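# Six arms move tablecloth from side table to big table

## Task

Remove the tablecloth from the side table and lay it on the big table so that no part of it drapes over any edge. Every item that was standing on the side table must finish on the uncovered side-table top, upright as it was and close to its original spot. At the end the grippers must be open and the arms pulled away; anything that stays in place only because a robot holds it does not count as done.

## Robot and tools

Robots and cameras. Six identical i2rt Big YAM arms, arm1 to arm6, each with six revolute joints, a two-finger gripper and a wrist camera (armN_cam_wrist). Two fixed room cameras, cam_high and cam_low, look at the scene. In the shared scene frame (origin on the floor, +z up, metres) the feet sit on the big table top at z=+0.72: arm1 (-0.87, +0.65) facing -90 deg, arm2 (-0.87, -0.65) facing +90, arm3 (0.00, +0.65) facing -90, arm4 (0.00, -0.65) facing +90, arm5 (+0.87, +0.65) facing -90, arm6 (+0.87, -0.65) facing +90. Facing is measured counter-clockwise from +x. So the odd arms stand on the +y side pointing toward -y, the even arms on the -y side pointing toward +y. A hand reaches roughly 1.0 m from its joint1 axis. The hand point is midway between the fingertips; its z axis runs along the fingers and the fingers close along its y axis.

execute_actions. Argument "actions" is a list holding one action or nothing. An action is an object keyed by arm name; each present arm has a "joints" object mapping joint names to absolute target values (not offsets). Any subset of the arms and of their joints may appear; everything in one action starts at once and finishes independently. Joint names, units and ranges: joint1_rad -2.879 to 2.879 rad (rotates the whole arm about its foot, positive counter-clockwise seen from above, 0 points along the foot's facing); joint2_rad 0 to 3.141 (shoulder, 0 has the upper arm lying back roughly level, increasing lifts it up and over to the front); joint3_rad 0 to 3.019 (elbow, 0 fully folded, increasing straightens); joint4_rad -1.692 to 1.57 (hand pitch, positive tips fingers up); joint5_rad -1.57 to 1.57 (hand yaw, positive toward the arm's right); joint6_rad -2.094 to 2.094 (hand roll, positive clockwise viewed from behind the hand); gripper_m 0 to 0.093 metres, the fingertip gap. Each finger pad squeezes up to about 50-62 N. Tolerances for counting a joint as arrived: ±0.045, ±0.14, ±0.09, ±0.055, ±0.03, ±0.035 rad and ±0.003 m. One action runs at most 15 s. Joints move at different speeds, so the hand can sweep a wide arc between postures; plan intermediate postures. An unknown key or a value outside its range rejects the whole call and nothing moves. Joints or arms omitted keep pushing toward their previous targets. Optional "cameras": a list of camera names or "all"; omitted or null gives all, [] gives none. An empty actions list only returns state and images.

Reading results. Each call returns every robot's state: joint_positions (same names as above), joint torques (raw drive output in arm-joint order, with per-unit offsets, friction and noise, so they are only a rough load hint), a "pictures" line giving the order of images, and joint_status for the last accepted action. Status words: reached; "off_target" (stopped short, may still be pushing); "contact_stop" and "time_out" (the joint now holds where it stopped, though a timed-out joint can keep pushing toward a target up to 0.375, 0.375, 0.113, 0.225, 0.075, 0.3 rad away for joints 1-6, and will move there if freed); "not_followed" with a "joint command not followed" line and usually a cause, meaning a self/inter-arm clearance check blocked that arm's joint targets (its gripper target still runs, and the blocked targets may be retried on later actions). on_its_own lists joints this call did not command, with "held at" giving their held target, not their position. To relieve a joint that is pushing, command it to its reported position. Very small target changes may not move a joint. A loaded joint sags slowly. Once a call reports a stop, later execute_actions, wait and finished_scene calls in the same reply are skipped.

wait: "seconds" 0 to 10; commands nothing and returns the same state and images. zoom_image: "camera" and "region" [x0, y0, x1, y1] in that camera's pixels from the top-left, at most 504 by 504, from its latest full image. Wrist images are 616x616 fisheye; room images 504x504. read_manual: optional "section", only "licences". finished_scene: "scene" 1 or 2; it ends the current scene permanently after the last command has been held, and reports success plus the next scene's task.

Hazards. Arms do not stop on contact; they keep pressing, possibly hard, and a sustained push heats motors: a MOTOR HOT line appears from 85 °C, and at 100 °C an OVER-TEMPERATURE FAULT drops that arm and its gripper until cooled, with untouched targets marked "limit_stop_at_motor_heat" (resend them afterward). Two arms pressing hard on each other fails the run; there is no state line for arm-to-arm contact, and the clearance check ignores fingers, gripper housings and wrist cameras and can react late. Objects touching robots are fine. Knocking any rigid item off or outside the work area fails the task (cloth is exempt). Avoid drops, slips, slams and heavy pushes. The robot keeps executing while you think, so leave arms in safe, unloaded postures between replies.

Each tool is called after "Call:" as a command line: name --argument value for each argument, lists and objects as JSON in quotes; but a table of rows of numbers goes row by row, as --pt "numbers of a row", without its own name.

## Session

Call:
execute_actions --actions '[]'

Scene clock: 0.00 s.
Joint torques (N m, as the arm reports them, + toward a larger angle): no reading
arm1.joint_positions: joint1_rad=-0.001 joint2_rad=+0.455 joint3_rad=+1.467 joint4_rad=-1.539 joint5_rad=+0.004 joint6_rad=-0.011 gripper_m=+0.094
arm1.joint_status: not commanded
arm1.hand: x=-0.8779 y=+0.5186 z=+1.3509 quat_wxyz=(-0.341, -0.624, -0.605, +0.359) (m; scene frame)
arm2.joint_positions: joint1_rad=+0.011 joint2_rad=+0.453 joint3_rad=+1.467 joint4_rad=-1.525 joint5_rad=+0.015 joint6_rad=-0.013 gripper_m=+0.095
arm2.joint_status: not commanded
arm2.hand: x=-0.8618 y=-0.5277 z=+1.3128 quat_wxyz=(-0.374, +0.597, -0.620, -0.346) (m; scene frame)
arm3.joint_positions: joint1_rad=-0.002 joint2_rad=+0.422 joint3_rad=+1.457 joint4_rad=-1.540 joint5_rad=-0.017 joint6_rad=+0.015 gripper_m=+0.094
arm3.joint_status: not commanded
arm3.hand: x=-0.0025 y=+0.5341 z=+1.3334 quat_wxyz=(-0.359, -0.623, -0.595, +0.358) (m; scene frame)
arm4.joint_positions: joint1_rad=+0.014 joint2_rad=+0.422 joint3_rad=+1.456 joint4_rad=-1.538 joint5_rad=+0.017 joint6_rad=-0.003 gripper_m=+0.094
arm4.joint_status: not commanded
arm4.hand: x=-0.0017 y=-0.5358 z=+1.3296 quat_wxyz=(-0.372, +0.604, -0.614, -0.347) (m; scene frame)
arm5.joint_positions: joint1_rad=-0.010 joint2_rad=+0.429 joint3_rad=+1.456 joint4_rad=-1.542 joint5_rad=+0.004 joint6_rad=-0.013 gripper_m=+0.095
arm5.joint_status: not commanded
arm5.hand: x=+0.8654 y=+0.5342 z=+1.3683 quat_wxyz=(-0.359, -0.604, -0.617, +0.355) (m; scene frame)
arm6.joint_positions: joint1_rad=-0.002 joint2_rad=+0.420 joint3_rad=+1.480 joint4_rad=-1.536 joint5_rad=-0.003 joint6_rad=+0.002 gripper_m=+0.095
arm6.joint_status: not commanded
arm6.hand: x=+0.8664 y=-0.5374 z=+1.3032 quat_wxyz=(-0.357, +0.617, -0.593, -0.375) (m; scene frame)
pictures: arm1_cam_wrist, arm2_cam_wrist, arm3_cam_wrist, arm4_cam_wrist, arm5_cam_wrist, arm6_cam_wrist, cam_high, cam_low
Images, in order (width x height): arm1_cam_wrist 616x616, arm2_cam_wrist 616x616, arm3_cam_wrist 616x616, arm4_cam_wrist 616x616, arm5_cam_wrist 616x616, arm6_cam_wrist 616x616, cam_high 504x504, cam_low 504x504.

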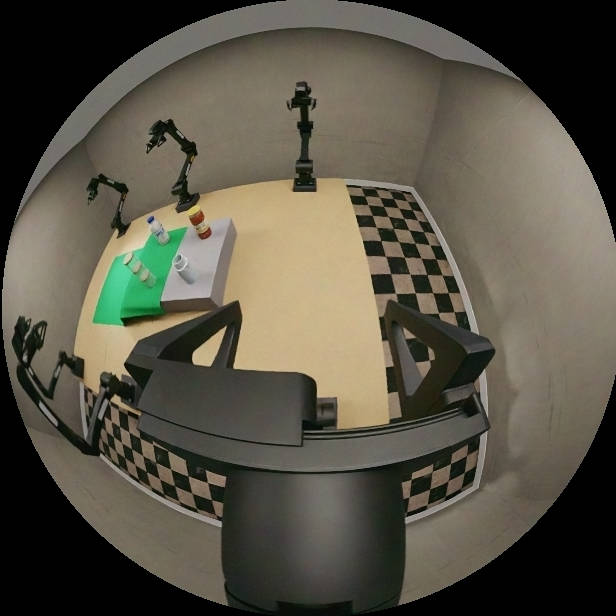

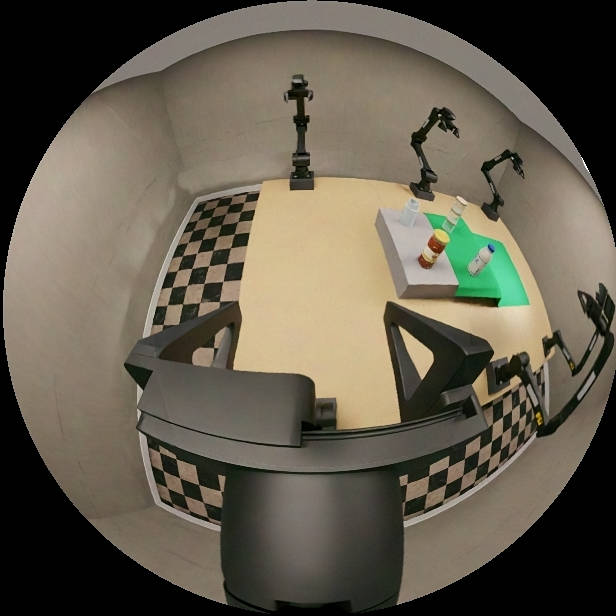

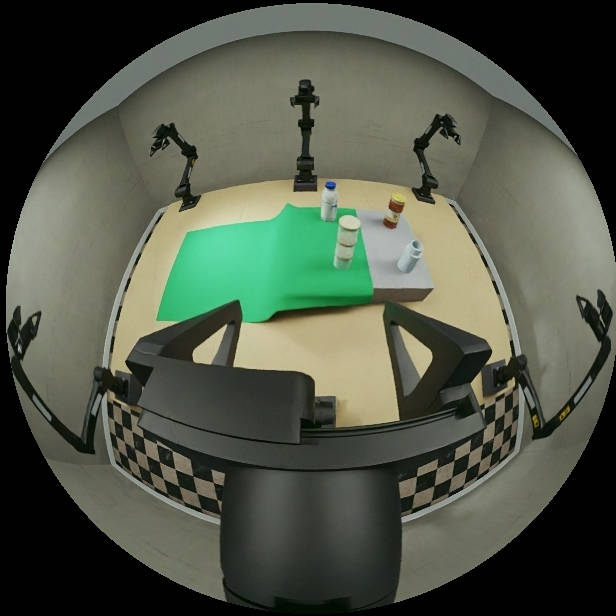

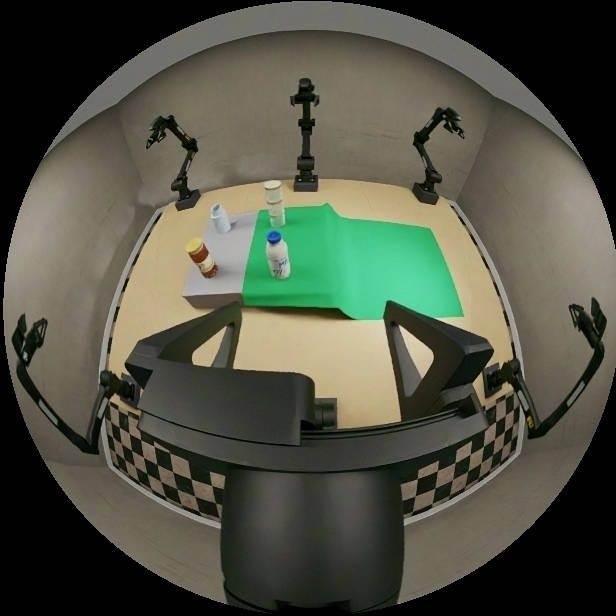

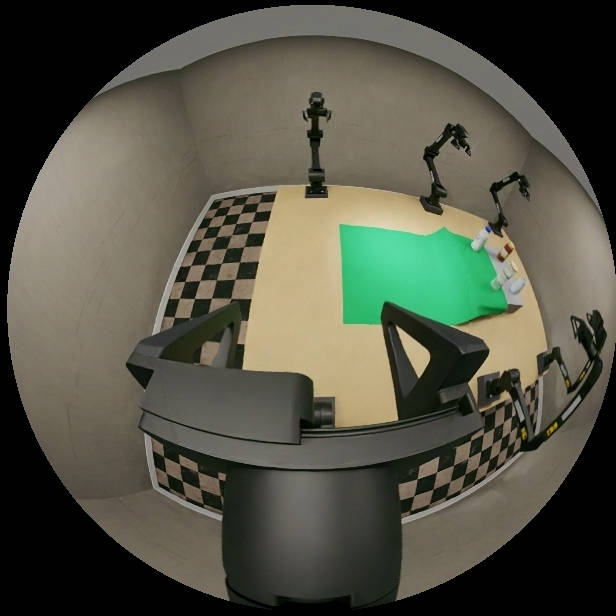

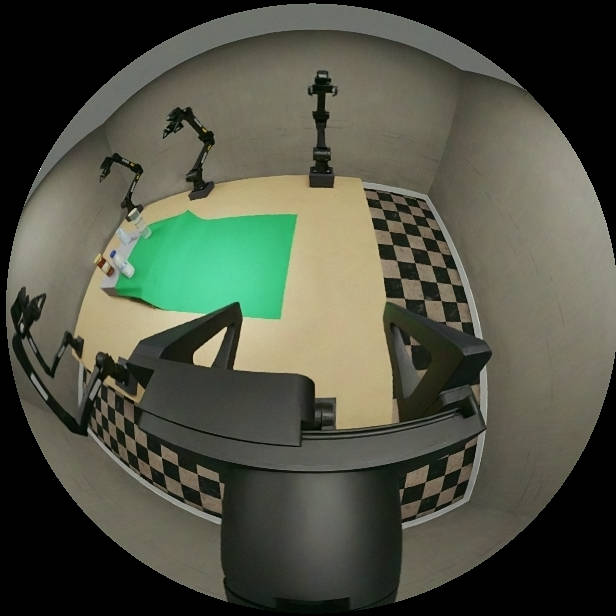

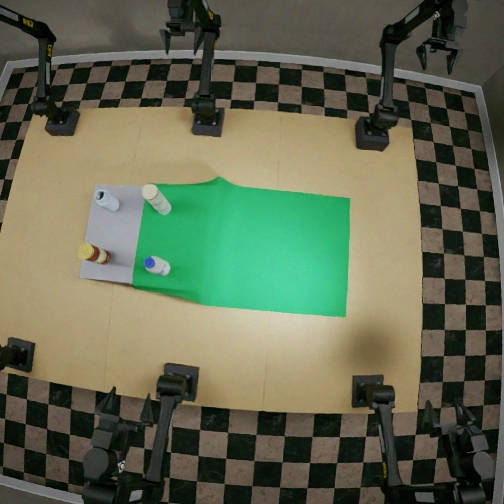

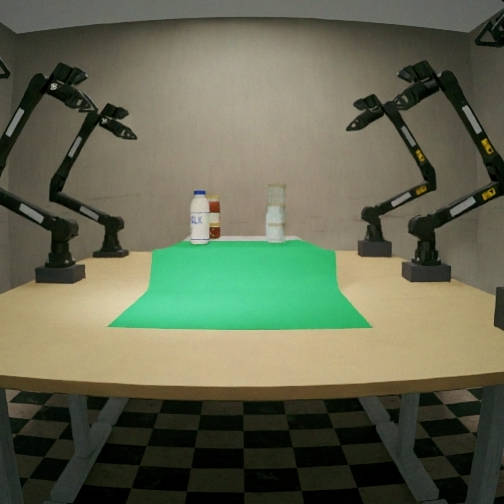

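Call:
execute_actions --actions '[{"arm3":{"joints":{"joint1_rad":-0.34,"joint2_rad":1.34,"joint3_rad":0.17,"joint4_rad":0.87}},"arm4":{"joints":{"joint1_rad":0.32,"joint2_rad":1.34,"joint3_rad":0.17,"joint4_rad":0.87}}}]' --cameras '["arm3_cam_wrist","arm4_cam_wrist","cam_high","cam_low"]'

Scene clock: 5.37 s.
Joint torques (N m, as the arm reports them, + toward a larger angle): arm1=[-1.77  5.17  8.11  2.13  0.08  0.13] | arm2=[-0.56  4.57  8.43  2.16  0.14 -0.1 ] | arm3=[-0.74 -4.57  5.24  3.   -0.12 -0.16] | arm4=[-1.57 -6.49  5.34  3.34  0.07  0.01] | arm5=[1.25 5.78 8.16 1.82 0.02 0.1 ] | arm6=[1.27 5.52 6.61 1.72 0.   0.06]
arm1.joint_positions: joint1_rad=-0.001 joint2_rad=+0.455 joint3_rad=+1.467 joint4_rad=-1.539 joint5_rad=+0.004 joint6_rad=-0.011 gripper_m=+0.094
arm1.joint_status: not commanded
arm1.hand: x=-0.8779 y=+0.5186 z=+1.3509 quat_wxyz=(-0.341, -0.624, -0.605, +0.359) (m; scene frame)
arm2.joint_positions: joint1_rad=+0.011 joint2_rad=+0.453 joint3_rad=+1.467 joint4_rad=-1.525 joint5_rad=+0.015 joint6_rad=-0.013 gripper_m=+0.095
arm2.joint_status: not commanded
arm2.hand: x=-0.8618 y=-0.5277 z=+1.3128 quat_wxyz=(-0.374, +0.597, -0.620, -0.346) (m; scene frame)
arm3.joint_positions: joint1_rad=-0.330 joint2_rad=+1.336 joint3_rad=+0.168 joint4_rad=+0.846 joint5_rad=-0.017 joint6_rad=+0.015 gripper_m=+0.094
arm3.joint_status: all done
arm3.hand: x=-0.1356 y=+0.2915 z=+0.8611 quat_wxyz=(-0.339, -0.670, -0.458, +0.475) (m; scene frame)
arm4.joint_positions: joint1_rad=+0.313 joint2_rad=+1.331 joint3_rad=+0.174 joint4_rad=+0.850 joint5_rad=+0.017 joint6_rad=-0.003 gripper_m=+0.094
arm4.joint_status: all done
arm4.hand: x=-0.1050 y=-0.2784 z=+0.8617 quat_wxyz=(-0.365, +0.646, -0.486, -0.463) (m; scene frame)
arm5.joint_positions: joint1_rad=-0.010 joint2_rad=+0.429 joint3_rad=+1.456 joint4_rad=-1.542 joint5_rad=+0.004 joint6_rad=-0.013 gripper_m=+0.095
arm5.joint_status: not commanded
arm5.hand: x=+0.8654 y=+0.5342 z=+1.3683 quat_wxyz=(-0.359, -0.604, -0.617, +0.355) (m; scene frame)
arm6.joint_positions: joint1_rad=-0.002 joint2_rad=+0.420 joint3_rad=+1.480 joint4_rad=-1.536 joint5_rad=-0.003 joint6_rad=+0.002 gripper_m=+0.095
arm6.joint_status: not commanded
arm6.hand: x=+0.8664 y=-0.5374 z=+1.3032 quat_wxyz=(-0.357, +0.617, -0.593, -0.375) (m; scene frame)
pictures: arm3_cam_wrist, arm4_cam_wrist, cam_high, cam_low
Images, in order (width x height): arm3_cam_wrist 616x616, arm4_cam_wrist 616x616, cam_high 504x504, cam_low 504x504.

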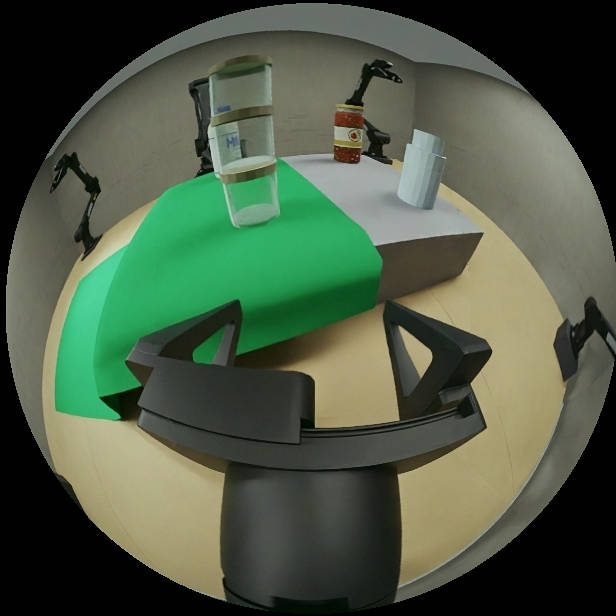

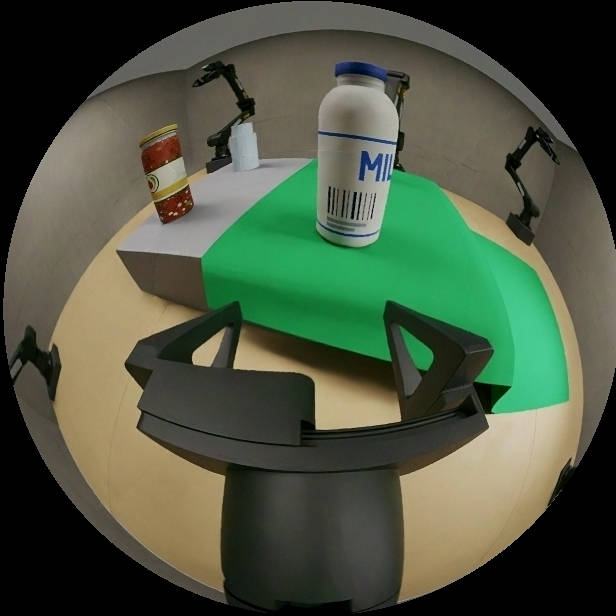

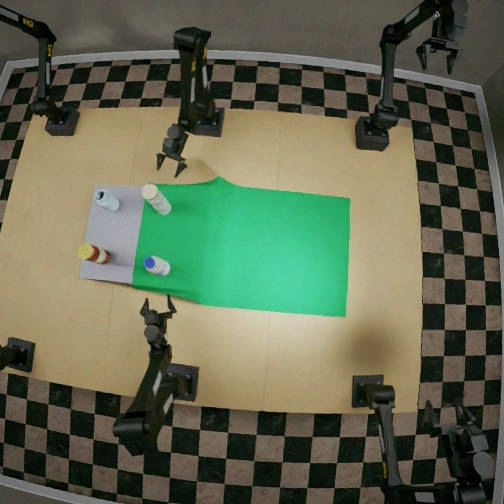

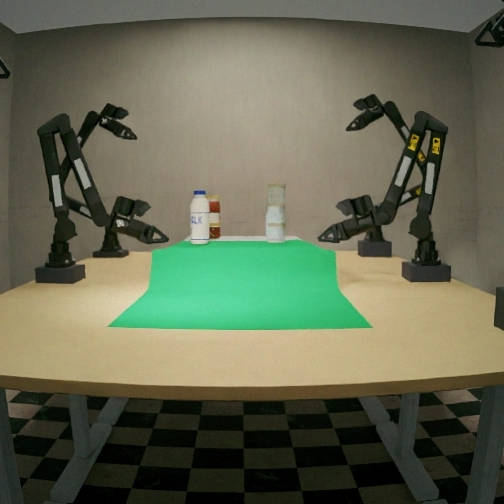

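Call:
execute_actions --actions '[{"arm3":{"joints":{"joint1_rad":-0.20,"joint2_rad":1.28,"joint4_rad":0.8}},"arm4":{"joints":{"joint1_rad":0.24,"joint2_rad":1.28,"joint4_rad":0.8}}}]' --cameras '[]'

Call:
execute_actions --actions '[{"arm3":{"joints":{"joint2_rad":1.574,"joint3_rad":0.6,"joint4_rad":0.675}},"arm4":{"joints":{"joint2_rad":1.464,"joint3_rad":0.51,"joint4_rad":0.65}}}]' --cameras '["arm3_cam_wrist","arm4_cam_wrist","cam_low"]'

Scene clock: 7.60 s.
Joint torques (N m, as the arm reports them, + toward a larger angle): arm1=[-1.38  6.    8.26  2.11  0.05  0.13] | arm2=[-0.61  4.59  8.44  2.16  0.15 -0.1 ] | arm3=[ 0.73 -4.92  5.73  1.32 -0.13 -0.14] | arm4=[-2.62 -7.45  5.73  1.82  0.08  0.01] | arm5=[1.22 5.77 8.17 1.81 0.01 0.1 ] | arm6=[1.18 5.49 6.63 1.71 0.   0.07]
arm1.joint_positions: joint1_rad=-0.001 joint2_rad=+0.455 joint3_rad=+1.467 joint4_rad=-1.539 joint5_rad=+0.004 joint6_rad=-0.011 gripper_m=+0.094
arm1.joint_status: not commanded
arm1.hand: x=-0.8779 y=+0.5186 z=+1.3509 quat_wxyz=(-0.341, -0.624, -0.605, +0.359) (m; scene frame)
arm2.joint_positions: joint1_rad=+0.011 joint2_rad=+0.453 joint3_rad=+1.467 joint4_rad=-1.525 joint5_rad=+0.015 joint6_rad=-0.013 gripper_m=+0.095
arm2.joint_status: not commanded
arm2.hand: x=-0.8618 y=-0.5277 z=+1.3128 quat_wxyz=(-0.374, +0.597, -0.620, -0.346) (m; scene frame)
arm3.joint_positions: joint1_rad=-0.209 joint2_rad=+1.284 joint3_rad=+0.168 joint4_rad=+0.815 joint5_rad=-0.017 joint6_rad=+0.015 gripper_m=+0.094
arm3.joint_status: all done
arm3.hand: x=-0.0914 y=+0.2780 z=+0.8725 quat_wxyz=(-0.373, -0.636, -0.494, +0.460) (m; scene frame)
arm4.joint_positions: joint1_rad=+0.247 joint2_rad=+1.284 joint3_rad=+0.174 joint4_rad=+0.815 joint5_rad=+0.017 joint6_rad=-0.003 gripper_m=+0.094
arm4.joint_status: all done
arm4.hand: x=-0.0804 y=-0.2733 z=+0.8709 quat_wxyz=(-0.383, +0.626, -0.504, -0.455) (m; scene frame)
arm5.joint_positions: joint1_rad=-0.010 joint2_rad=+0.429 joint3_rad=+1.456 joint4_rad=-1.542 joint5_rad=+0.004 joint6_rad=-0.013 gripper_m=+0.095
arm5.joint_status: not commanded
arm5.hand: x=+0.8654 y=+0.5342 z=+1.3683 quat_wxyz=(-0.359, -0.604, -0.617, +0.355) (m; scene frame)
arm6.joint_positions: joint1_rad=-0.002 joint2_rad=+0.420 joint3_rad=+1.480 joint4_rad=-1.536 joint5_rad=-0.003 joint6_rad=+0.002 gripper_m=+0.095
arm6.joint_status: not commanded
arm6.hand: x=+0.8664 y=-0.5374 z=+1.3032 quat_wxyz=(-0.357, +0.617, -0.593, -0.375) (m; scene frame)
pictures: none
No camera images: the call's "cameras" was empty. Leave "cameras" out to get every camera's image.

Scene clock: 10.10 s.
Joint torques (N m, as the arm reports them, + toward a larger angle): arm1=[-0.47  6.3   8.02  2.2   0.08  0.18] | arm2=[-0.55  4.53  8.44  2.17  0.14 -0.1 ] | arm3=[ 1.22 -6.   14.9   3.49  0.21  0.32] | arm4=[-2.99 -6.23 14.93  2.99 -0.38 -0.09] | arm5=[1.26 5.81 8.16 1.81 0.02 0.1 ] | arm6=[1.32 5.6  6.59 1.73 0.   0.07]
arm1.joint_positions: joint1_rad=-0.001 joint2_rad=+0.455 joint3_rad=+1.467 joint4_rad=-1.539 joint5_rad=+0.004 joint6_rad=-0.011 gripper_m=+0.094
arm1.joint_status: not commanded
arm1.hand: x=-0.8779 y=+0.5186 z=+1.3509 quat_wxyz=(-0.341, -0.624, -0.605, +0.359) (m; scene frame)
arm2.joint_positions: joint1_rad=+0.011 joint2_rad=+0.453 joint3_rad=+1.467 joint4_rad=-1.525 joint5_rad=+0.015 joint6_rad=-0.013 gripper_m=+0.095
arm2.joint_status: not commanded
arm2.hand: x=-0.8618 y=-0.5277 z=+1.3128 quat_wxyz=(-0.374, +0.597, -0.620, -0.346) (m; scene frame)
arm3.joint_positions: joint1_rad=-0.214 joint2_rad=+1.554 joint3_rad=+0.336 joint4_rad=+0.637 joint5_rad=-0.025 joint6_rad=-0.026 gripper_m=+0.094
arm3.joint_status: joint3_rad time_out (moved +0.167 of +0.432); the others done
arm3.on_its_own: joint3_rad reads +0.336 and still pushes toward +0.452 since a time_out (your +0.600 is given up)
arm3.hand: x=-0.1013 y=+0.2417 z=+0.7918 quat_wxyz=(-0.294, -0.686, -0.553, +0.371) (m; scene frame)
arm4.joint_positions: joint1_rad=+0.252 joint2_rad=+1.431 joint3_rad=+0.303 joint4_rad=+0.635 joint5_rad=+0.029 joint6_rad=+0.006 gripper_m=+0.094
arm4.joint_status: joint3_rad time_out (moved +0.129 of +0.336); the others done
arm4.on_its_own: joint3_rad reads +0.303 and still pushes toward +0.416 since a time_out (your +0.510 is given up)
arm4.hand: x=-0.0865 y=-0.2424 z=+0.8249 quat_wxyz=(-0.333, +0.666, -0.542, -0.390) (m; scene frame)
arm5.joint_positions: joint1_rad=-0.010 joint2_rad=+0.429 joint3_rad=+1.456 joint4_rad=-1.542 joint5_rad=+0.004 joint6_rad=-0.013 gripper_m=+0.095
arm5.joint_status: not commanded
arm5.hand: x=+0.8654 y=+0.5342 z=+1.3683 quat_wxyz=(-0.359, -0.604, -0.617, +0.355) (m; scene frame)
arm6.joint_positions: joint1_rad=-0.002 joint2_rad=+0.420 joint3_rad=+1.480 joint4_rad=-1.536 joint5_rad=-0.003 joint6_rad=+0.002 gripper_m=+0.095
arm6.joint_status: not commanded
arm6.hand: x=+0.8664 y=-0.5374 z=+1.3032 quat_wxyz=(-0.357, +0.617, -0.593, -0.375) (m; scene frame)
pictures: arm3_cam_wrist, arm4_cam_wrist, cam_low
Images, in order (width x height): arm3_cam_wrist 616x616, arm4_cam_wrist 616x616, cam_low 504x504.

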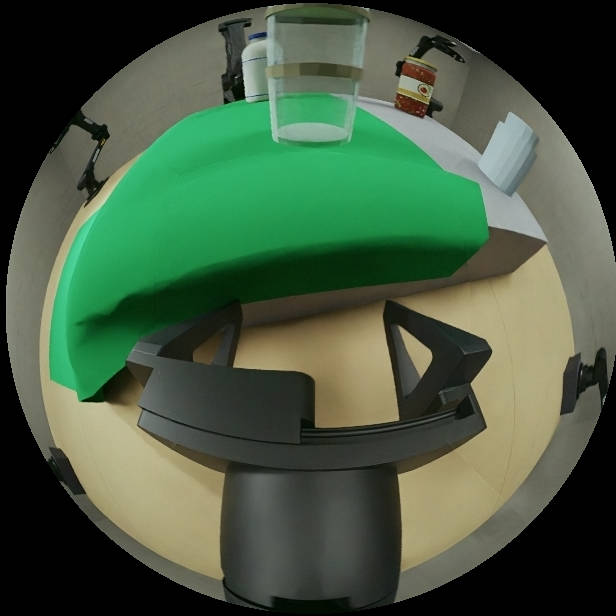

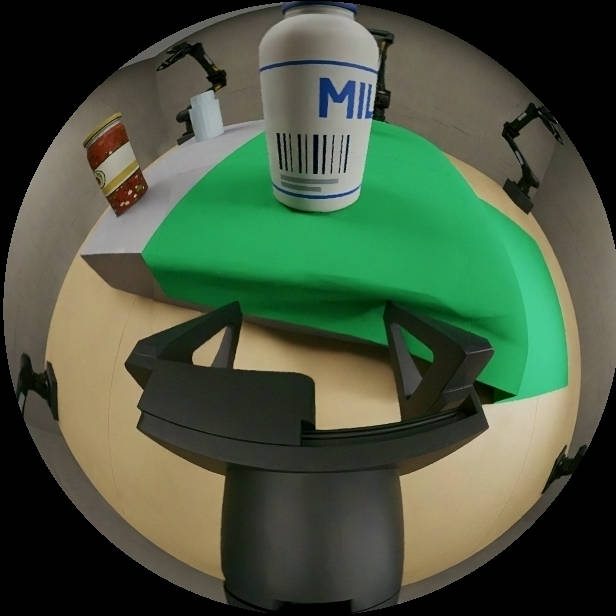

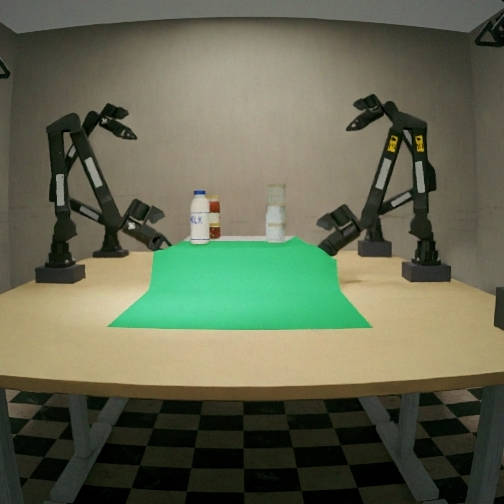

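Dipped into the table side. Back off, then go in steps with elbow first.

Call:
execute_actions --actions '[{"arm3":{"joints":{"joint2_rad":1.25,"joint3_rad":0.2,"joint4_rad":0.75}},"arm4":{"joints":{"joint2_rad":1.25,"joint3_rad":0.2,"joint4_rad":0.75}}}]' --cameras '[]'

Call:
execute_actions --actions '[{"arm3":{"joints":{"joint3_rad":0.38,"joint4_rad":0.6}},"arm4":{"joints":{"joint3_rad":0.38,"joint4_rad":0.6}}}]' --cameras '[]'

Call:
execute_actions --actions '[{"arm3":{"joints":{"joint2_rad":1.4,"joint3_rad":0.5,"joint4_rad":0.62}},"arm4":{"joints":{"joint2_rad":1.38,"joint3_rad":0.48,"joint4_rad":0.62}}}]' --cameras '[]'

Call:
execute_actions --actions '[{"arm3":{"joints":{"joint2_rad":1.574,"joint3_rad":0.6,"joint4_rad":0.675}},"arm4":{"joints":{"joint2_rad":1.464,"joint3_rad":0.51,"joint4_rad":0.65}}}]' --cameras '["arm3_cam_wrist","arm4_cam_wrist","cam_low"]'

Scene clock: 12.50 s.
Joint torques (N m, as the arm reports them, + toward a larger angle): arm1=[-0.52  4.69  8.1   2.08  0.06  0.15] | arm2=[-0.55  4.54  8.43  2.16  0.14 -0.1 ] | arm3=[ 1.14 -4.66  6.03  2.73 -0.01 -0.04] | arm4=[-2.98 -5.92  6.14  3.1  -0.01 -0.13] | arm5=[1.21 5.79 8.15 1.81 0.02 0.1 ] | arm6=[ 1.24  5.51  6.61  1.72 -0.01  0.07]
arm1.joint_positions: joint1_rad=-0.001 joint2_rad=+0.455 joint3_rad=+1.467 joint4_rad=-1.539 joint5_rad=+0.004 joint6_rad=-0.011 gripper_m=+0.094
arm1.joint_status: not commanded
arm1.hand: x=-0.8779 y=+0.5186 z=+1.3509 quat_wxyz=(-0.341, -0.624, -0.605, +0.359) (m; scene frame)
arm2.joint_positions: joint1_rad=+0.011 joint2_rad=+0.453 joint3_rad=+1.467 joint4_rad=-1.525 joint5_rad=+0.015 joint6_rad=-0.013 gripper_m=+0.095
arm2.joint_status: not commanded
arm2.hand: x=-0.8618 y=-0.5277 z=+1.3128 quat_wxyz=(-0.374, +0.597, -0.620, -0.346) (m; scene frame)
arm3.joint_positions: joint1_rad=-0.214 joint2_rad=+1.248 joint3_rad=+0.201 joint4_rad=+0.731 joint5_rad=-0.019 joint6_rad=+0.006 gripper_m=+0.094
arm3.joint_status: all done
arm3.hand: x=-0.0948 y=+0.2703 z=+0.8795 quat_wxyz=(-0.367, -0.638, -0.499, +0.457) (m; scene frame)
arm4.joint_positions: joint1_rad=+0.252 joint2_rad=+1.240 joint3_rad=+0.207 joint4_rad=+0.736 joint5_rad=+0.019 joint6_rad=+0.010 gripper_m=+0.094
arm4.joint_status: all done
arm4.hand: x=-0.0839 y=-0.2648 z=+0.8824 quat_wxyz=(-0.379, +0.624, -0.508, -0.458) (m; scene frame)
arm5.joint_positions: joint1_rad=-0.010 joint2_rad=+0.429 joint3_rad=+1.456 joint4_rad=-1.542 joint5_rad=+0.004 joint6_rad=-0.013 gripper_m=+0.095
arm5.joint_status: not commanded
arm5.hand: x=+0.8654 y=+0.5342 z=+1.3683 quat_wxyz=(-0.359, -0.604, -0.617, +0.355) (m; scene frame)
arm6.joint_positions: joint1_rad=-0.002 joint2_rad=+0.420 joint3_rad=+1.480 joint4_rad=-1.536 joint5_rad=-0.003 joint6_rad=+0.002 gripper_m=+0.095
arm6.joint_status: not commanded
arm6.hand: x=+0.8664 y=-0.5374 z=+1.3032 quat_wxyz=(-0.357, +0.617, -0.593, -0.375) (m; scene frame)
pictures: none
No camera images: the call's "cameras" was empty. Leave "cameras" out to get every camera's image.

Scene clock: 13.47 s.
Joint torques (N m, as the arm reports them, + toward a larger angle): arm1=[-0.84  5.55  7.96  2.27  0.09  0.15] | arm2=[-0.55  4.54  8.44  2.17  0.14 -0.1 ] | arm3=[ 1.07 -5.74  9.12  1.3  -0.02 -0.05] | arm4=[-3.02 -7.7   9.47  1.83  0.   -0.13] | arm5=[1.23 5.79 8.16 1.82 0.02 0.1 ] | arm6=[ 1.22  5.55  6.62  1.71 -0.01  0.06]
arm1.joint_positions: joint1_rad=-0.001 joint2_rad=+0.455 joint3_rad=+1.467 joint4_rad=-1.539 joint5_rad=+0.004 joint6_rad=-0.011 gripper_m=+0.094
arm1.joint_status: not commanded
arm1.hand: x=-0.8779 y=+0.5186 z=+1.3509 quat_wxyz=(-0.341, -0.624, -0.605, +0.359) (m; scene frame)
arm2.joint_positions: joint1_rad=+0.011 joint2_rad=+0.453 joint3_rad=+1.467 joint4_rad=-1.525 joint5_rad=+0.015 joint6_rad=-0.013 gripper_m=+0.095
arm2.joint_status: not commanded
arm2.hand: x=-0.8618 y=-0.5277 z=+1.3128 quat_wxyz=(-0.374, +0.597, -0.620, -0.346) (m; scene frame)
arm3.joint_positions: joint1_rad=-0.214 joint2_rad=+1.248 joint3_rad=+0.360 joint4_rad=+0.615 joint5_rad=-0.019 joint6_rad=+0.007 gripper_m=+0.094
arm3.joint_status: all done
arm3.hand: x=-0.1080 y=+0.2191 z=+0.9235 quat_wxyz=(-0.377, -0.629, -0.491, +0.471) (m; scene frame)
arm4.joint_positions: joint1_rad=+0.252 joint2_rad=+1.240 joint3_rad=+0.360 joint4_rad=+0.615 joint5_rad=+0.019 joint6_rad=+0.010 gripper_m=+0.094
arm4.joint_status: all done
arm4.hand: x=-0.0953 y=-0.2162 z=+0.9236 quat_wxyz=(-0.387, +0.617, -0.501, -0.468) (m; scene frame)
arm5.joint_positions: joint1_rad=-0.010 joint2_rad=+0.429 joint3_rad=+1.456 joint4_rad=-1.542 joint5_rad=+0.004 joint6_rad=-0.013 gripper_m=+0.095
arm5.joint_status: not commanded
arm5.hand: x=+0.8654 y=+0.5342 z=+1.3683 quat_wxyz=(-0.359, -0.604, -0.617, +0.355) (m; scene frame)
arm6.joint_positions: joint1_rad=-0.002 joint2_rad=+0.420 joint3_rad=+1.480 joint4_rad=-1.536 joint5_rad=-0.003 joint6_rad=+0.002 gripper_m=+0.095
arm6.joint_status: not commanded
arm6.hand: x=+0.8664 y=-0.5374 z=+1.3032 quat_wxyz=(-0.357, +0.617, -0.593, -0.375) (m; scene frame)
pictures: none
No camera images: the call's "cameras" was empty. Leave "cameras" out to get every camera's image.

Scene clock: 14.50 s.
Joint torques (N m, as the arm reports them, + toward a larger angle): arm1=[-0.97  5.86  8.19  2.26  0.02  0.17] | arm2=[-0.54  4.57  8.44  2.17  0.14 -0.1 ] | arm3=[ 1.16 -8.03  9.43  2.24 -0.02 -0.05] | arm4=[-3.   -9.86  9.88  2.64  0.   -0.13] | arm5=[1.23 5.78 8.16 1.82 0.02 0.1 ] | arm6=[1.33 5.52 6.62 1.73 0.   0.07]
arm1.joint_positions: joint1_rad=-0.001 joint2_rad=+0.455 joint3_rad=+1.467 joint4_rad=-1.539 joint5_rad=+0.004 joint6_rad=-0.011 gripper_m=+0.094
arm1.joint_status: not commanded
arm1.hand: x=-0.8779 y=+0.5186 z=+1.3509 quat_wxyz=(-0.341, -0.624, -0.605, +0.359) (m; scene frame)
arm2.joint_positions: joint1_rad=+0.011 joint2_rad=+0.453 joint3_rad=+1.467 joint4_rad=-1.525 joint5_rad=+0.015 joint6_rad=-0.013 gripper_m=+0.095
arm2.joint_status: not commanded
arm2.hand: x=-0.8618 y=-0.5277 z=+1.3128 quat_wxyz=(-0.374, +0.597, -0.620, -0.346) (m; scene frame)
arm3.joint_positions: joint1_rad=-0.214 joint2_rad=+1.396 joint3_rad=+0.474 joint4_rad=+0.615 joint5_rad=-0.019 joint6_rad=+0.007 gripper_m=+0.094
arm3.joint_status: all done
arm3.hand: x=-0.1191 y=+0.1762 z=+0.9116 quat_wxyz=(-0.369, -0.637, -0.497, +0.460) (m; scene frame)
arm4.joint_positions: joint1_rad=+0.252 joint2_rad=+1.369 joint3_rad=+0.452 joint4_rad=+0.615 joint5_rad=+0.019 joint6_rad=+0.010 gripper_m=+0.094
arm4.joint_status: all done
arm4.hand: x=-0.1029 y=-0.1814 z=+0.9100 quat_wxyz=(-0.378, +0.625, -0.509, -0.456) (m; scene frame)
arm5.joint_positions: joint1_rad=-0.010 joint2_rad=+0.429 joint3_rad=+1.456 joint4_rad=-1.542 joint5_rad=+0.004 joint6_rad=-0.013 gripper_m=+0.095
arm5.joint_status: not commanded
arm5.hand: x=+0.8654 y=+0.5342 z=+1.3683 quat_wxyz=(-0.359, -0.604, -0.617, +0.355) (m; scene frame)
arm6.joint_positions: joint1_rad=-0.002 joint2_rad=+0.420 joint3_rad=+1.480 joint4_rad=-1.536 joint5_rad=-0.003 joint6_rad=+0.002 gripper_m=+0.095
arm6.joint_status: not commanded
arm6.hand: x=+0.8664 y=-0.5374 z=+1.3032 quat_wxyz=(-0.357, +0.617, -0.593, -0.375) (m; scene frame)
pictures: none
No camera images: the call's "cameras" was empty. Leave "cameras" out to get every camera's image.

Scene clock: 15.60 s.
Joint torques (N m, as the arm reports them, + toward a larger angle): arm1=[-1.28  6.56  8.18  2.1   0.08  0.15] | arm2=[-0.54  4.55  8.43  2.17  0.14 -0.1 ] | arm3=[  1.29 -10.96   8.41   3.    -0.03  -0.06] | arm4=[ -3.05 -10.99   9.6    3.21   0.    -0.13] | arm5=[1.25 5.78 8.17 1.82 0.02 0.1 ] | arm6=[1.23 5.54 6.59 1.71 0.   0.07]
arm1.joint_positions: joint1_rad=-0.001 joint2_rad=+0.455 joint3_rad=+1.467 joint4_rad=-1.539 joint5_rad=+0.004 joint6_rad=-0.011 gripper_m=+0.094
arm1.joint_status: not commanded
arm1.hand: x=-0.8779 y=+0.5186 z=+1.3509 quat_wxyz=(-0.341, -0.624, -0.605, +0.359) (m; scene frame)
arm2.joint_positions: joint1_rad=+0.011 joint2_rad=+0.453 joint3_rad=+1.467 joint4_rad=-1.525 joint5_rad=+0.015 joint6_rad=-0.013 gripper_m=+0.095
arm2.joint_status: not commanded
arm2.hand: x=-0.8618 y=-0.5277 z=+1.3128 quat_wxyz=(-0.374, +0.597, -0.620, -0.346) (m; scene frame)
arm3.joint_positions: joint1_rad=-0.214 joint2_rad=+1.573 joint3_rad=+0.579 joint4_rad=+0.655 joint5_rad=-0.019 joint6_rad=+0.007 gripper_m=+0.094
arm3.joint_status: all done
arm3.hand: x=-0.1297 y=+0.1348 z=+0.8821 quat_wxyz=(-0.361, -0.644, -0.503, +0.450) (m; scene frame)
arm4.joint_positions: joint1_rad=+0.252 joint2_rad=+1.453 joint3_rad=+0.479 joint4_rad=+0.632 joint5_rad=+0.019 joint6_rad=+0.010 gripper_m=+0.094
arm4.joint_status: all done
arm4.hand: x=-0.1053 y=-0.1698 z=+0.8877 quat_wxyz=(-0.368, +0.634, -0.516, -0.443) (m; scene frame)
arm5.joint_positions: joint1_rad=-0.010 joint2_rad=+0.429 joint3_rad=+1.456 joint4_rad=-1.542 joint5_rad=+0.004 joint6_rad=-0.013 gripper_m=+0.095
arm5.joint_status: not commanded
arm5.hand: x=+0.8654 y=+0.5342 z=+1.3683 quat_wxyz=(-0.359, -0.604, -0.617, +0.355) (m; scene frame)
arm6.joint_positions: joint1_rad=-0.002 joint2_rad=+0.420 joint3_rad=+1.480 joint4_rad=-1.536 joint5_rad=-0.003 joint6_rad=+0.002 gripper_m=+0.095
arm6.joint_status: not commanded
arm6.hand: x=+0.8664 y=-0.5374 z=+1.3032 quat_wxyz=(-0.357, +0.617, -0.593, -0.375) (m; scene frame)
pictures: arm3_cam_wrist, arm4_cam_wrist, cam_low
Images, in order (width x height): arm3_cam_wrist 616x616, arm4_cam_wrist 616x616, cam_low 504x504.

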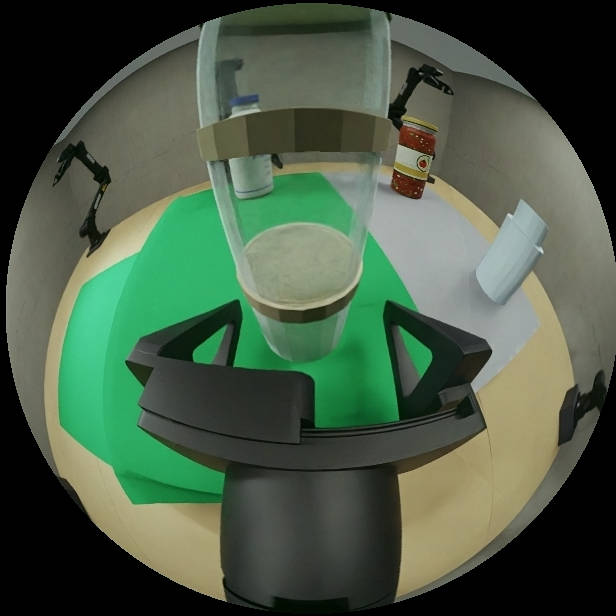

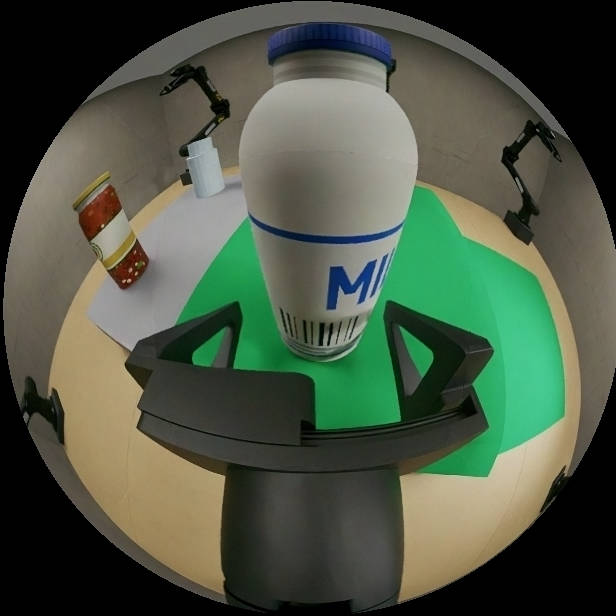

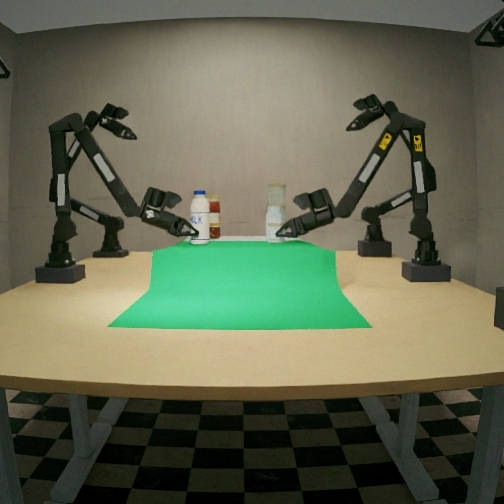

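Call:
execute_actions --actions '[{"arm3":{"joints":{"joint2_rad":1.61,"joint3_rad":0.65}},"arm4":{"joints":{"joint2_rad":1.49,"joint3_rad":0.55}},"arm5":{"joints":{"joint1_rad":-1.03,"joint2_rad":2.13,"joint3_rad":1.83,"joint4_rad":-0.7}},"arm6":{"joints":{"joint1_rad":1.03,"joint2_rad":2.13,"joint3_rad":1.83,"joint4_rad":-0.7}}}]' --cameras '[]'

Call:
execute_actions --actions '[{"arm3":{"joints":{"gripper_m":0.0}},"arm4":{"joints":{"gripper_m":0.0}}}]' --cameras '[]'

Call:
execute_actions --actions '[{"arm3":{"joints":{"joint2_rad":1.49,"joint4_rad":0.575}},"arm4":{"joints":{"joint2_rad":1.37,"joint4_rad":0.55}}}]' --cameras '["arm5_cam_wrist","arm6_cam_wrist","cam_low","cam_high"]'

Scene clock: 18.97 s.
Joint torques (N m, as the arm reports them, + toward a larger angle): arm1=[-1.16  5.41  7.75  2.47  0.02  0.16] | arm2=[-0.52  4.54  8.43  2.16  0.14 -0.1 ] | arm3=[ 1.14 -9.92  9.45  2.84 -0.03 -0.06] | arm4=[ -3.02 -10.71   9.84   3.23  -0.01  -0.12] | arm5=[  1.73 -21.16  13.24   1.46   0.07   0.1 ] | arm6=[  0.54 -21.88  10.39   1.46   0.02   0.06]
arm1.joint_positions: joint1_rad=-0.001 joint2_rad=+0.455 joint3_rad=+1.467 joint4_rad=-1.539 joint5_rad=+0.004 joint6_rad=-0.011 gripper_m=+0.094
arm1.joint_status: not commanded
arm1.hand: x=-0.8779 y=+0.5186 z=+1.3509 quat_wxyz=(-0.341, -0.624, -0.605, +0.359) (m; scene frame)
arm2.joint_positions: joint1_rad=+0.011 joint2_rad=+0.453 joint3_rad=+1.467 joint4_rad=-1.525 joint5_rad=+0.015 joint6_rad=-0.013 gripper_m=+0.095
arm2.joint_status: not commanded
arm2.hand: x=-0.8618 y=-0.5277 z=+1.3128 quat_wxyz=(-0.374, +0.597, -0.620, -0.346) (m; scene frame)
arm3.joint_positions: joint1_rad=-0.214 joint2_rad=+1.599 joint3_rad=+0.619 joint4_rad=+0.655 joint5_rad=-0.019 joint6_rad=+0.007 gripper_m=+0.094
arm3.joint_status: all done
arm3.hand: x=-0.1335 y=+0.1201 z=+0.8861 quat_wxyz=(-0.364, -0.641, -0.500, +0.454) (m; scene frame)
arm4.joint_positions: joint1_rad=+0.252 joint2_rad=+1.471 joint3_rad=+0.518 joint4_rad=+0.632 joint5_rad=+0.019 joint6_rad=+0.010 gripper_m=+0.094
arm4.joint_status: all done
arm4.hand: x=-0.1087 y=-0.1550 z=+0.8966 quat_wxyz=(-0.373, +0.630, -0.512, -0.450) (m; scene frame)
arm5.joint_positions: joint1_rad=-1.034 joint2_rad=+2.146 joint3_rad=+1.796 joint4_rad=-0.712 joint5_rad=+0.003 joint6_rad=-0.013 gripper_m=+0.095
arm5.joint_status: all done
arm5.hand: x=+0.2236 y=+0.2427 z=+0.8729 quat_wxyz=(-0.070, -0.929, -0.274, +0.239) (m; scene frame)
arm6.joint_positions: joint1_rad=+1.041 joint2_rad=+2.128 joint3_rad=+1.800 joint4_rad=-0.715 joint5_rad=-0.003 joint6_rad=+0.002 gripper_m=+0.095
arm6.joint_status: all done
arm6.hand: x=+0.1941 y=-0.2908 z=+0.8156 quat_wxyz=(-0.058, +0.937, -0.234, -0.254) (m; scene frame)
pictures: none
No camera images: the call's "cameras" was empty. Leave "cameras" out to get every camera's image.

Scene clock: 19.87 s.
Joint torques (N m, as the arm reports them, + toward a larger angle): arm1=[-1.29  6.31  8.14  2.06  0.01  0.18] | arm2=[-0.52  4.56  8.43  2.16  0.14 -0.1 ] | arm3=[  1.01 -10.23   9.41   2.79  -0.07  -0.11] | arm4=[ -2.81 -10.72   9.85   3.24   0.06  -0.1 ] | arm5=[  1.67 -21.16  13.23   1.45   0.07   0.1 ] | arm6=[  0.35 -21.78  10.22   1.5    0.01   0.07]
arm1.joint_positions: joint1_rad=-0.001 joint2_rad=+0.455 joint3_rad=+1.467 joint4_rad=-1.539 joint5_rad=+0.004 joint6_rad=-0.011 gripper_m=+0.094
arm1.joint_status: not commanded
arm1.hand: x=-0.8779 y=+0.5186 z=+1.3509 quat_wxyz=(-0.341, -0.624, -0.605, +0.359) (m; scene frame)
arm2.joint_positions: joint1_rad=+0.011 joint2_rad=+0.453 joint3_rad=+1.467 joint4_rad=-1.525 joint5_rad=+0.015 joint6_rad=-0.013 gripper_m=+0.095
arm2.joint_status: not commanded
arm2.hand: x=-0.8618 y=-0.5277 z=+1.3128 quat_wxyz=(-0.374, +0.597, -0.620, -0.346) (m; scene frame)
arm3.joint_positions: joint1_rad=-0.212 joint2_rad=+1.599 joint3_rad=+0.619 joint4_rad=+0.655 joint5_rad=-0.018 joint6_rad=+0.011 gripper_m=+0.059
arm3.joint_status: gripper_m off_target (ended at +0.059, target +0.000)
arm3.hand: x=-0.1327 y=+0.1199 z=+0.8860 quat_wxyz=(-0.365, -0.642, -0.499, +0.453) (m; scene frame)
arm4.joint_positions: joint1_rad=+0.249 joint2_rad=+1.471 joint3_rad=+0.518 joint4_rad=+0.633 joint5_rad=+0.018 joint6_rad=+0.007 gripper_m=+0.065
arm4.joint_status: gripper_m off_target (ended at +0.065, target +0.000)
arm4.hand: x=-0.1074 y=-0.1547 z=+0.8967 quat_wxyz=(-0.374, +0.630, -0.512, -0.449) (m; scene frame)
arm5.joint_positions: joint1_rad=-1.034 joint2_rad=+2.146 joint3_rad=+1.796 joint4_rad=-0.712 joint5_rad=+0.003 joint6_rad=-0.013 gripper_m=+0.095
arm5.joint_status: not commanded
arm5.hand: x=+0.2236 y=+0.2427 z=+0.8729 quat_wxyz=(-0.070, -0.929, -0.274, +0.239) (m; scene frame)
arm6.joint_positions: joint1_rad=+1.041 joint2_rad=+2.128 joint3_rad=+1.800 joint4_rad=-0.715 joint5_rad=-0.003 joint6_rad=+0.002 gripper_m=+0.095
arm6.joint_status: not commanded
arm6.hand: x=+0.1941 y=-0.2908 z=+0.8156 quat_wxyz=(-0.058, +0.937, -0.234, -0.254) (m; scene frame)
pictures: none
No camera images: the call's "cameras" was empty. Leave "cameras" out to get every camera's image.

Scene clock: 20.80 s.
Joint torques (N m, as the arm reports them, + toward a larger angle): arm1=[-1.64  5.86  8.16  2.27  0.06  0.14] | arm2=[-0.55  4.53  8.44  2.17  0.14 -0.1 ] | arm3=[  0.93 -11.97   9.94   1.99  -0.07  -0.11] | arm4=[ -2.77 -15.37  10.32   3.     0.06  -0.1 ] | arm5=[  1.67 -21.07  13.25   1.44   0.07   0.1 ] | arm6=[  0.41 -22.44  10.3    1.49   0.02   0.06]
arm1.joint_positions: joint1_rad=-0.001 joint2_rad=+0.455 joint3_rad=+1.467 joint4_rad=-1.539 joint5_rad=+0.004 joint6_rad=-0.011 gripper_m=+0.094
arm1.joint_status: not commanded
arm1.hand: x=-0.8779 y=+0.5186 z=+1.3509 quat_wxyz=(-0.341, -0.624, -0.605, +0.359) (m; scene frame)
arm2.joint_positions: joint1_rad=+0.011 joint2_rad=+0.453 joint3_rad=+1.467 joint4_rad=-1.525 joint5_rad=+0.015 joint6_rad=-0.013 gripper_m=+0.095
arm2.joint_status: not commanded
arm2.hand: x=-0.8618 y=-0.5277 z=+1.3128 quat_wxyz=(-0.374, +0.597, -0.620, -0.346) (m; scene frame)
arm3.joint_positions: joint1_rad=-0.212 joint2_rad=+1.511 joint3_rad=+0.619 joint4_rad=+0.574 joint5_rad=-0.018 joint6_rad=+0.011 gripper_m=+0.059
arm3.joint_status: all done
arm3.hand: x=-0.1313 y=+0.1254 z=+0.9130 quat_wxyz=(-0.367, -0.640, -0.498, +0.455) (m; scene frame)
arm4.joint_positions: joint1_rad=+0.249 joint2_rad=+1.403 joint3_rad=+0.518 joint4_rad=+0.537 joint5_rad=+0.018 joint6_rad=+0.007 gripper_m=+0.065
arm4.joint_status: all done
arm4.hand: x=-0.1059 y=-0.1623 z=+0.9073 quat_wxyz=(-0.367, +0.636, -0.517, -0.441) (m; scene frame)
arm5.joint_positions: joint1_rad=-1.034 joint2_rad=+2.146 joint3_rad=+1.796 joint4_rad=-0.712 joint5_rad=+0.003 joint6_rad=-0.013 gripper_m=+0.095
arm5.joint_status: not commanded
arm5.hand: x=+0.2236 y=+0.2427 z=+0.8729 quat_wxyz=(-0.070, -0.929, -0.274, +0.239) (m; scene frame)
arm6.joint_positions: joint1_rad=+1.041 joint2_rad=+2.128 joint3_rad=+1.800 joint4_rad=-0.715 joint5_rad=-0.003 joint6_rad=+0.002 gripper_m=+0.095
arm6.joint_status: not commanded
arm6.hand: x=+0.1941 y=-0.2908 z=+0.8156 quat_wxyz=(-0.058, +0.937, -0.234, -0.254) (m; scene frame)
pictures: arm5_cam_wrist, arm6_cam_wrist, cam_high, cam_low
Images, in order (width x height): arm5_cam_wrist 616x616, arm6_cam_wrist 616x616, cam_high 504x504, cam_low 504x504.

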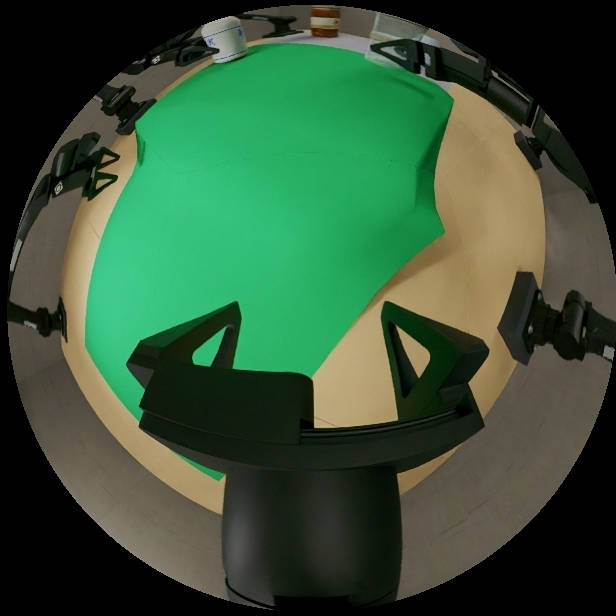

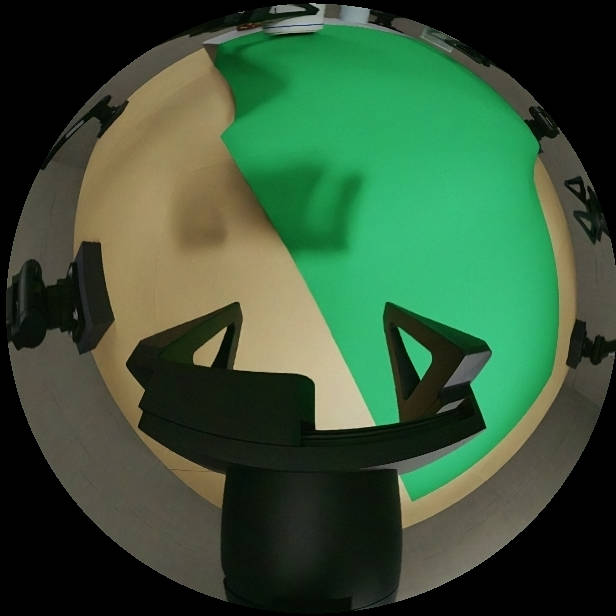

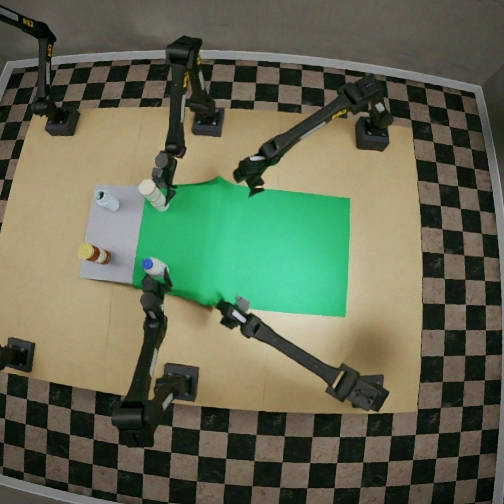

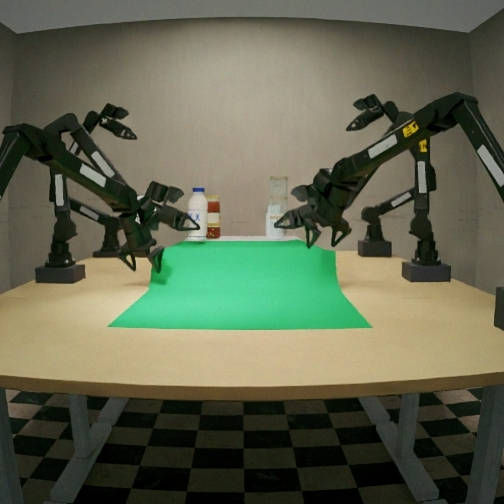

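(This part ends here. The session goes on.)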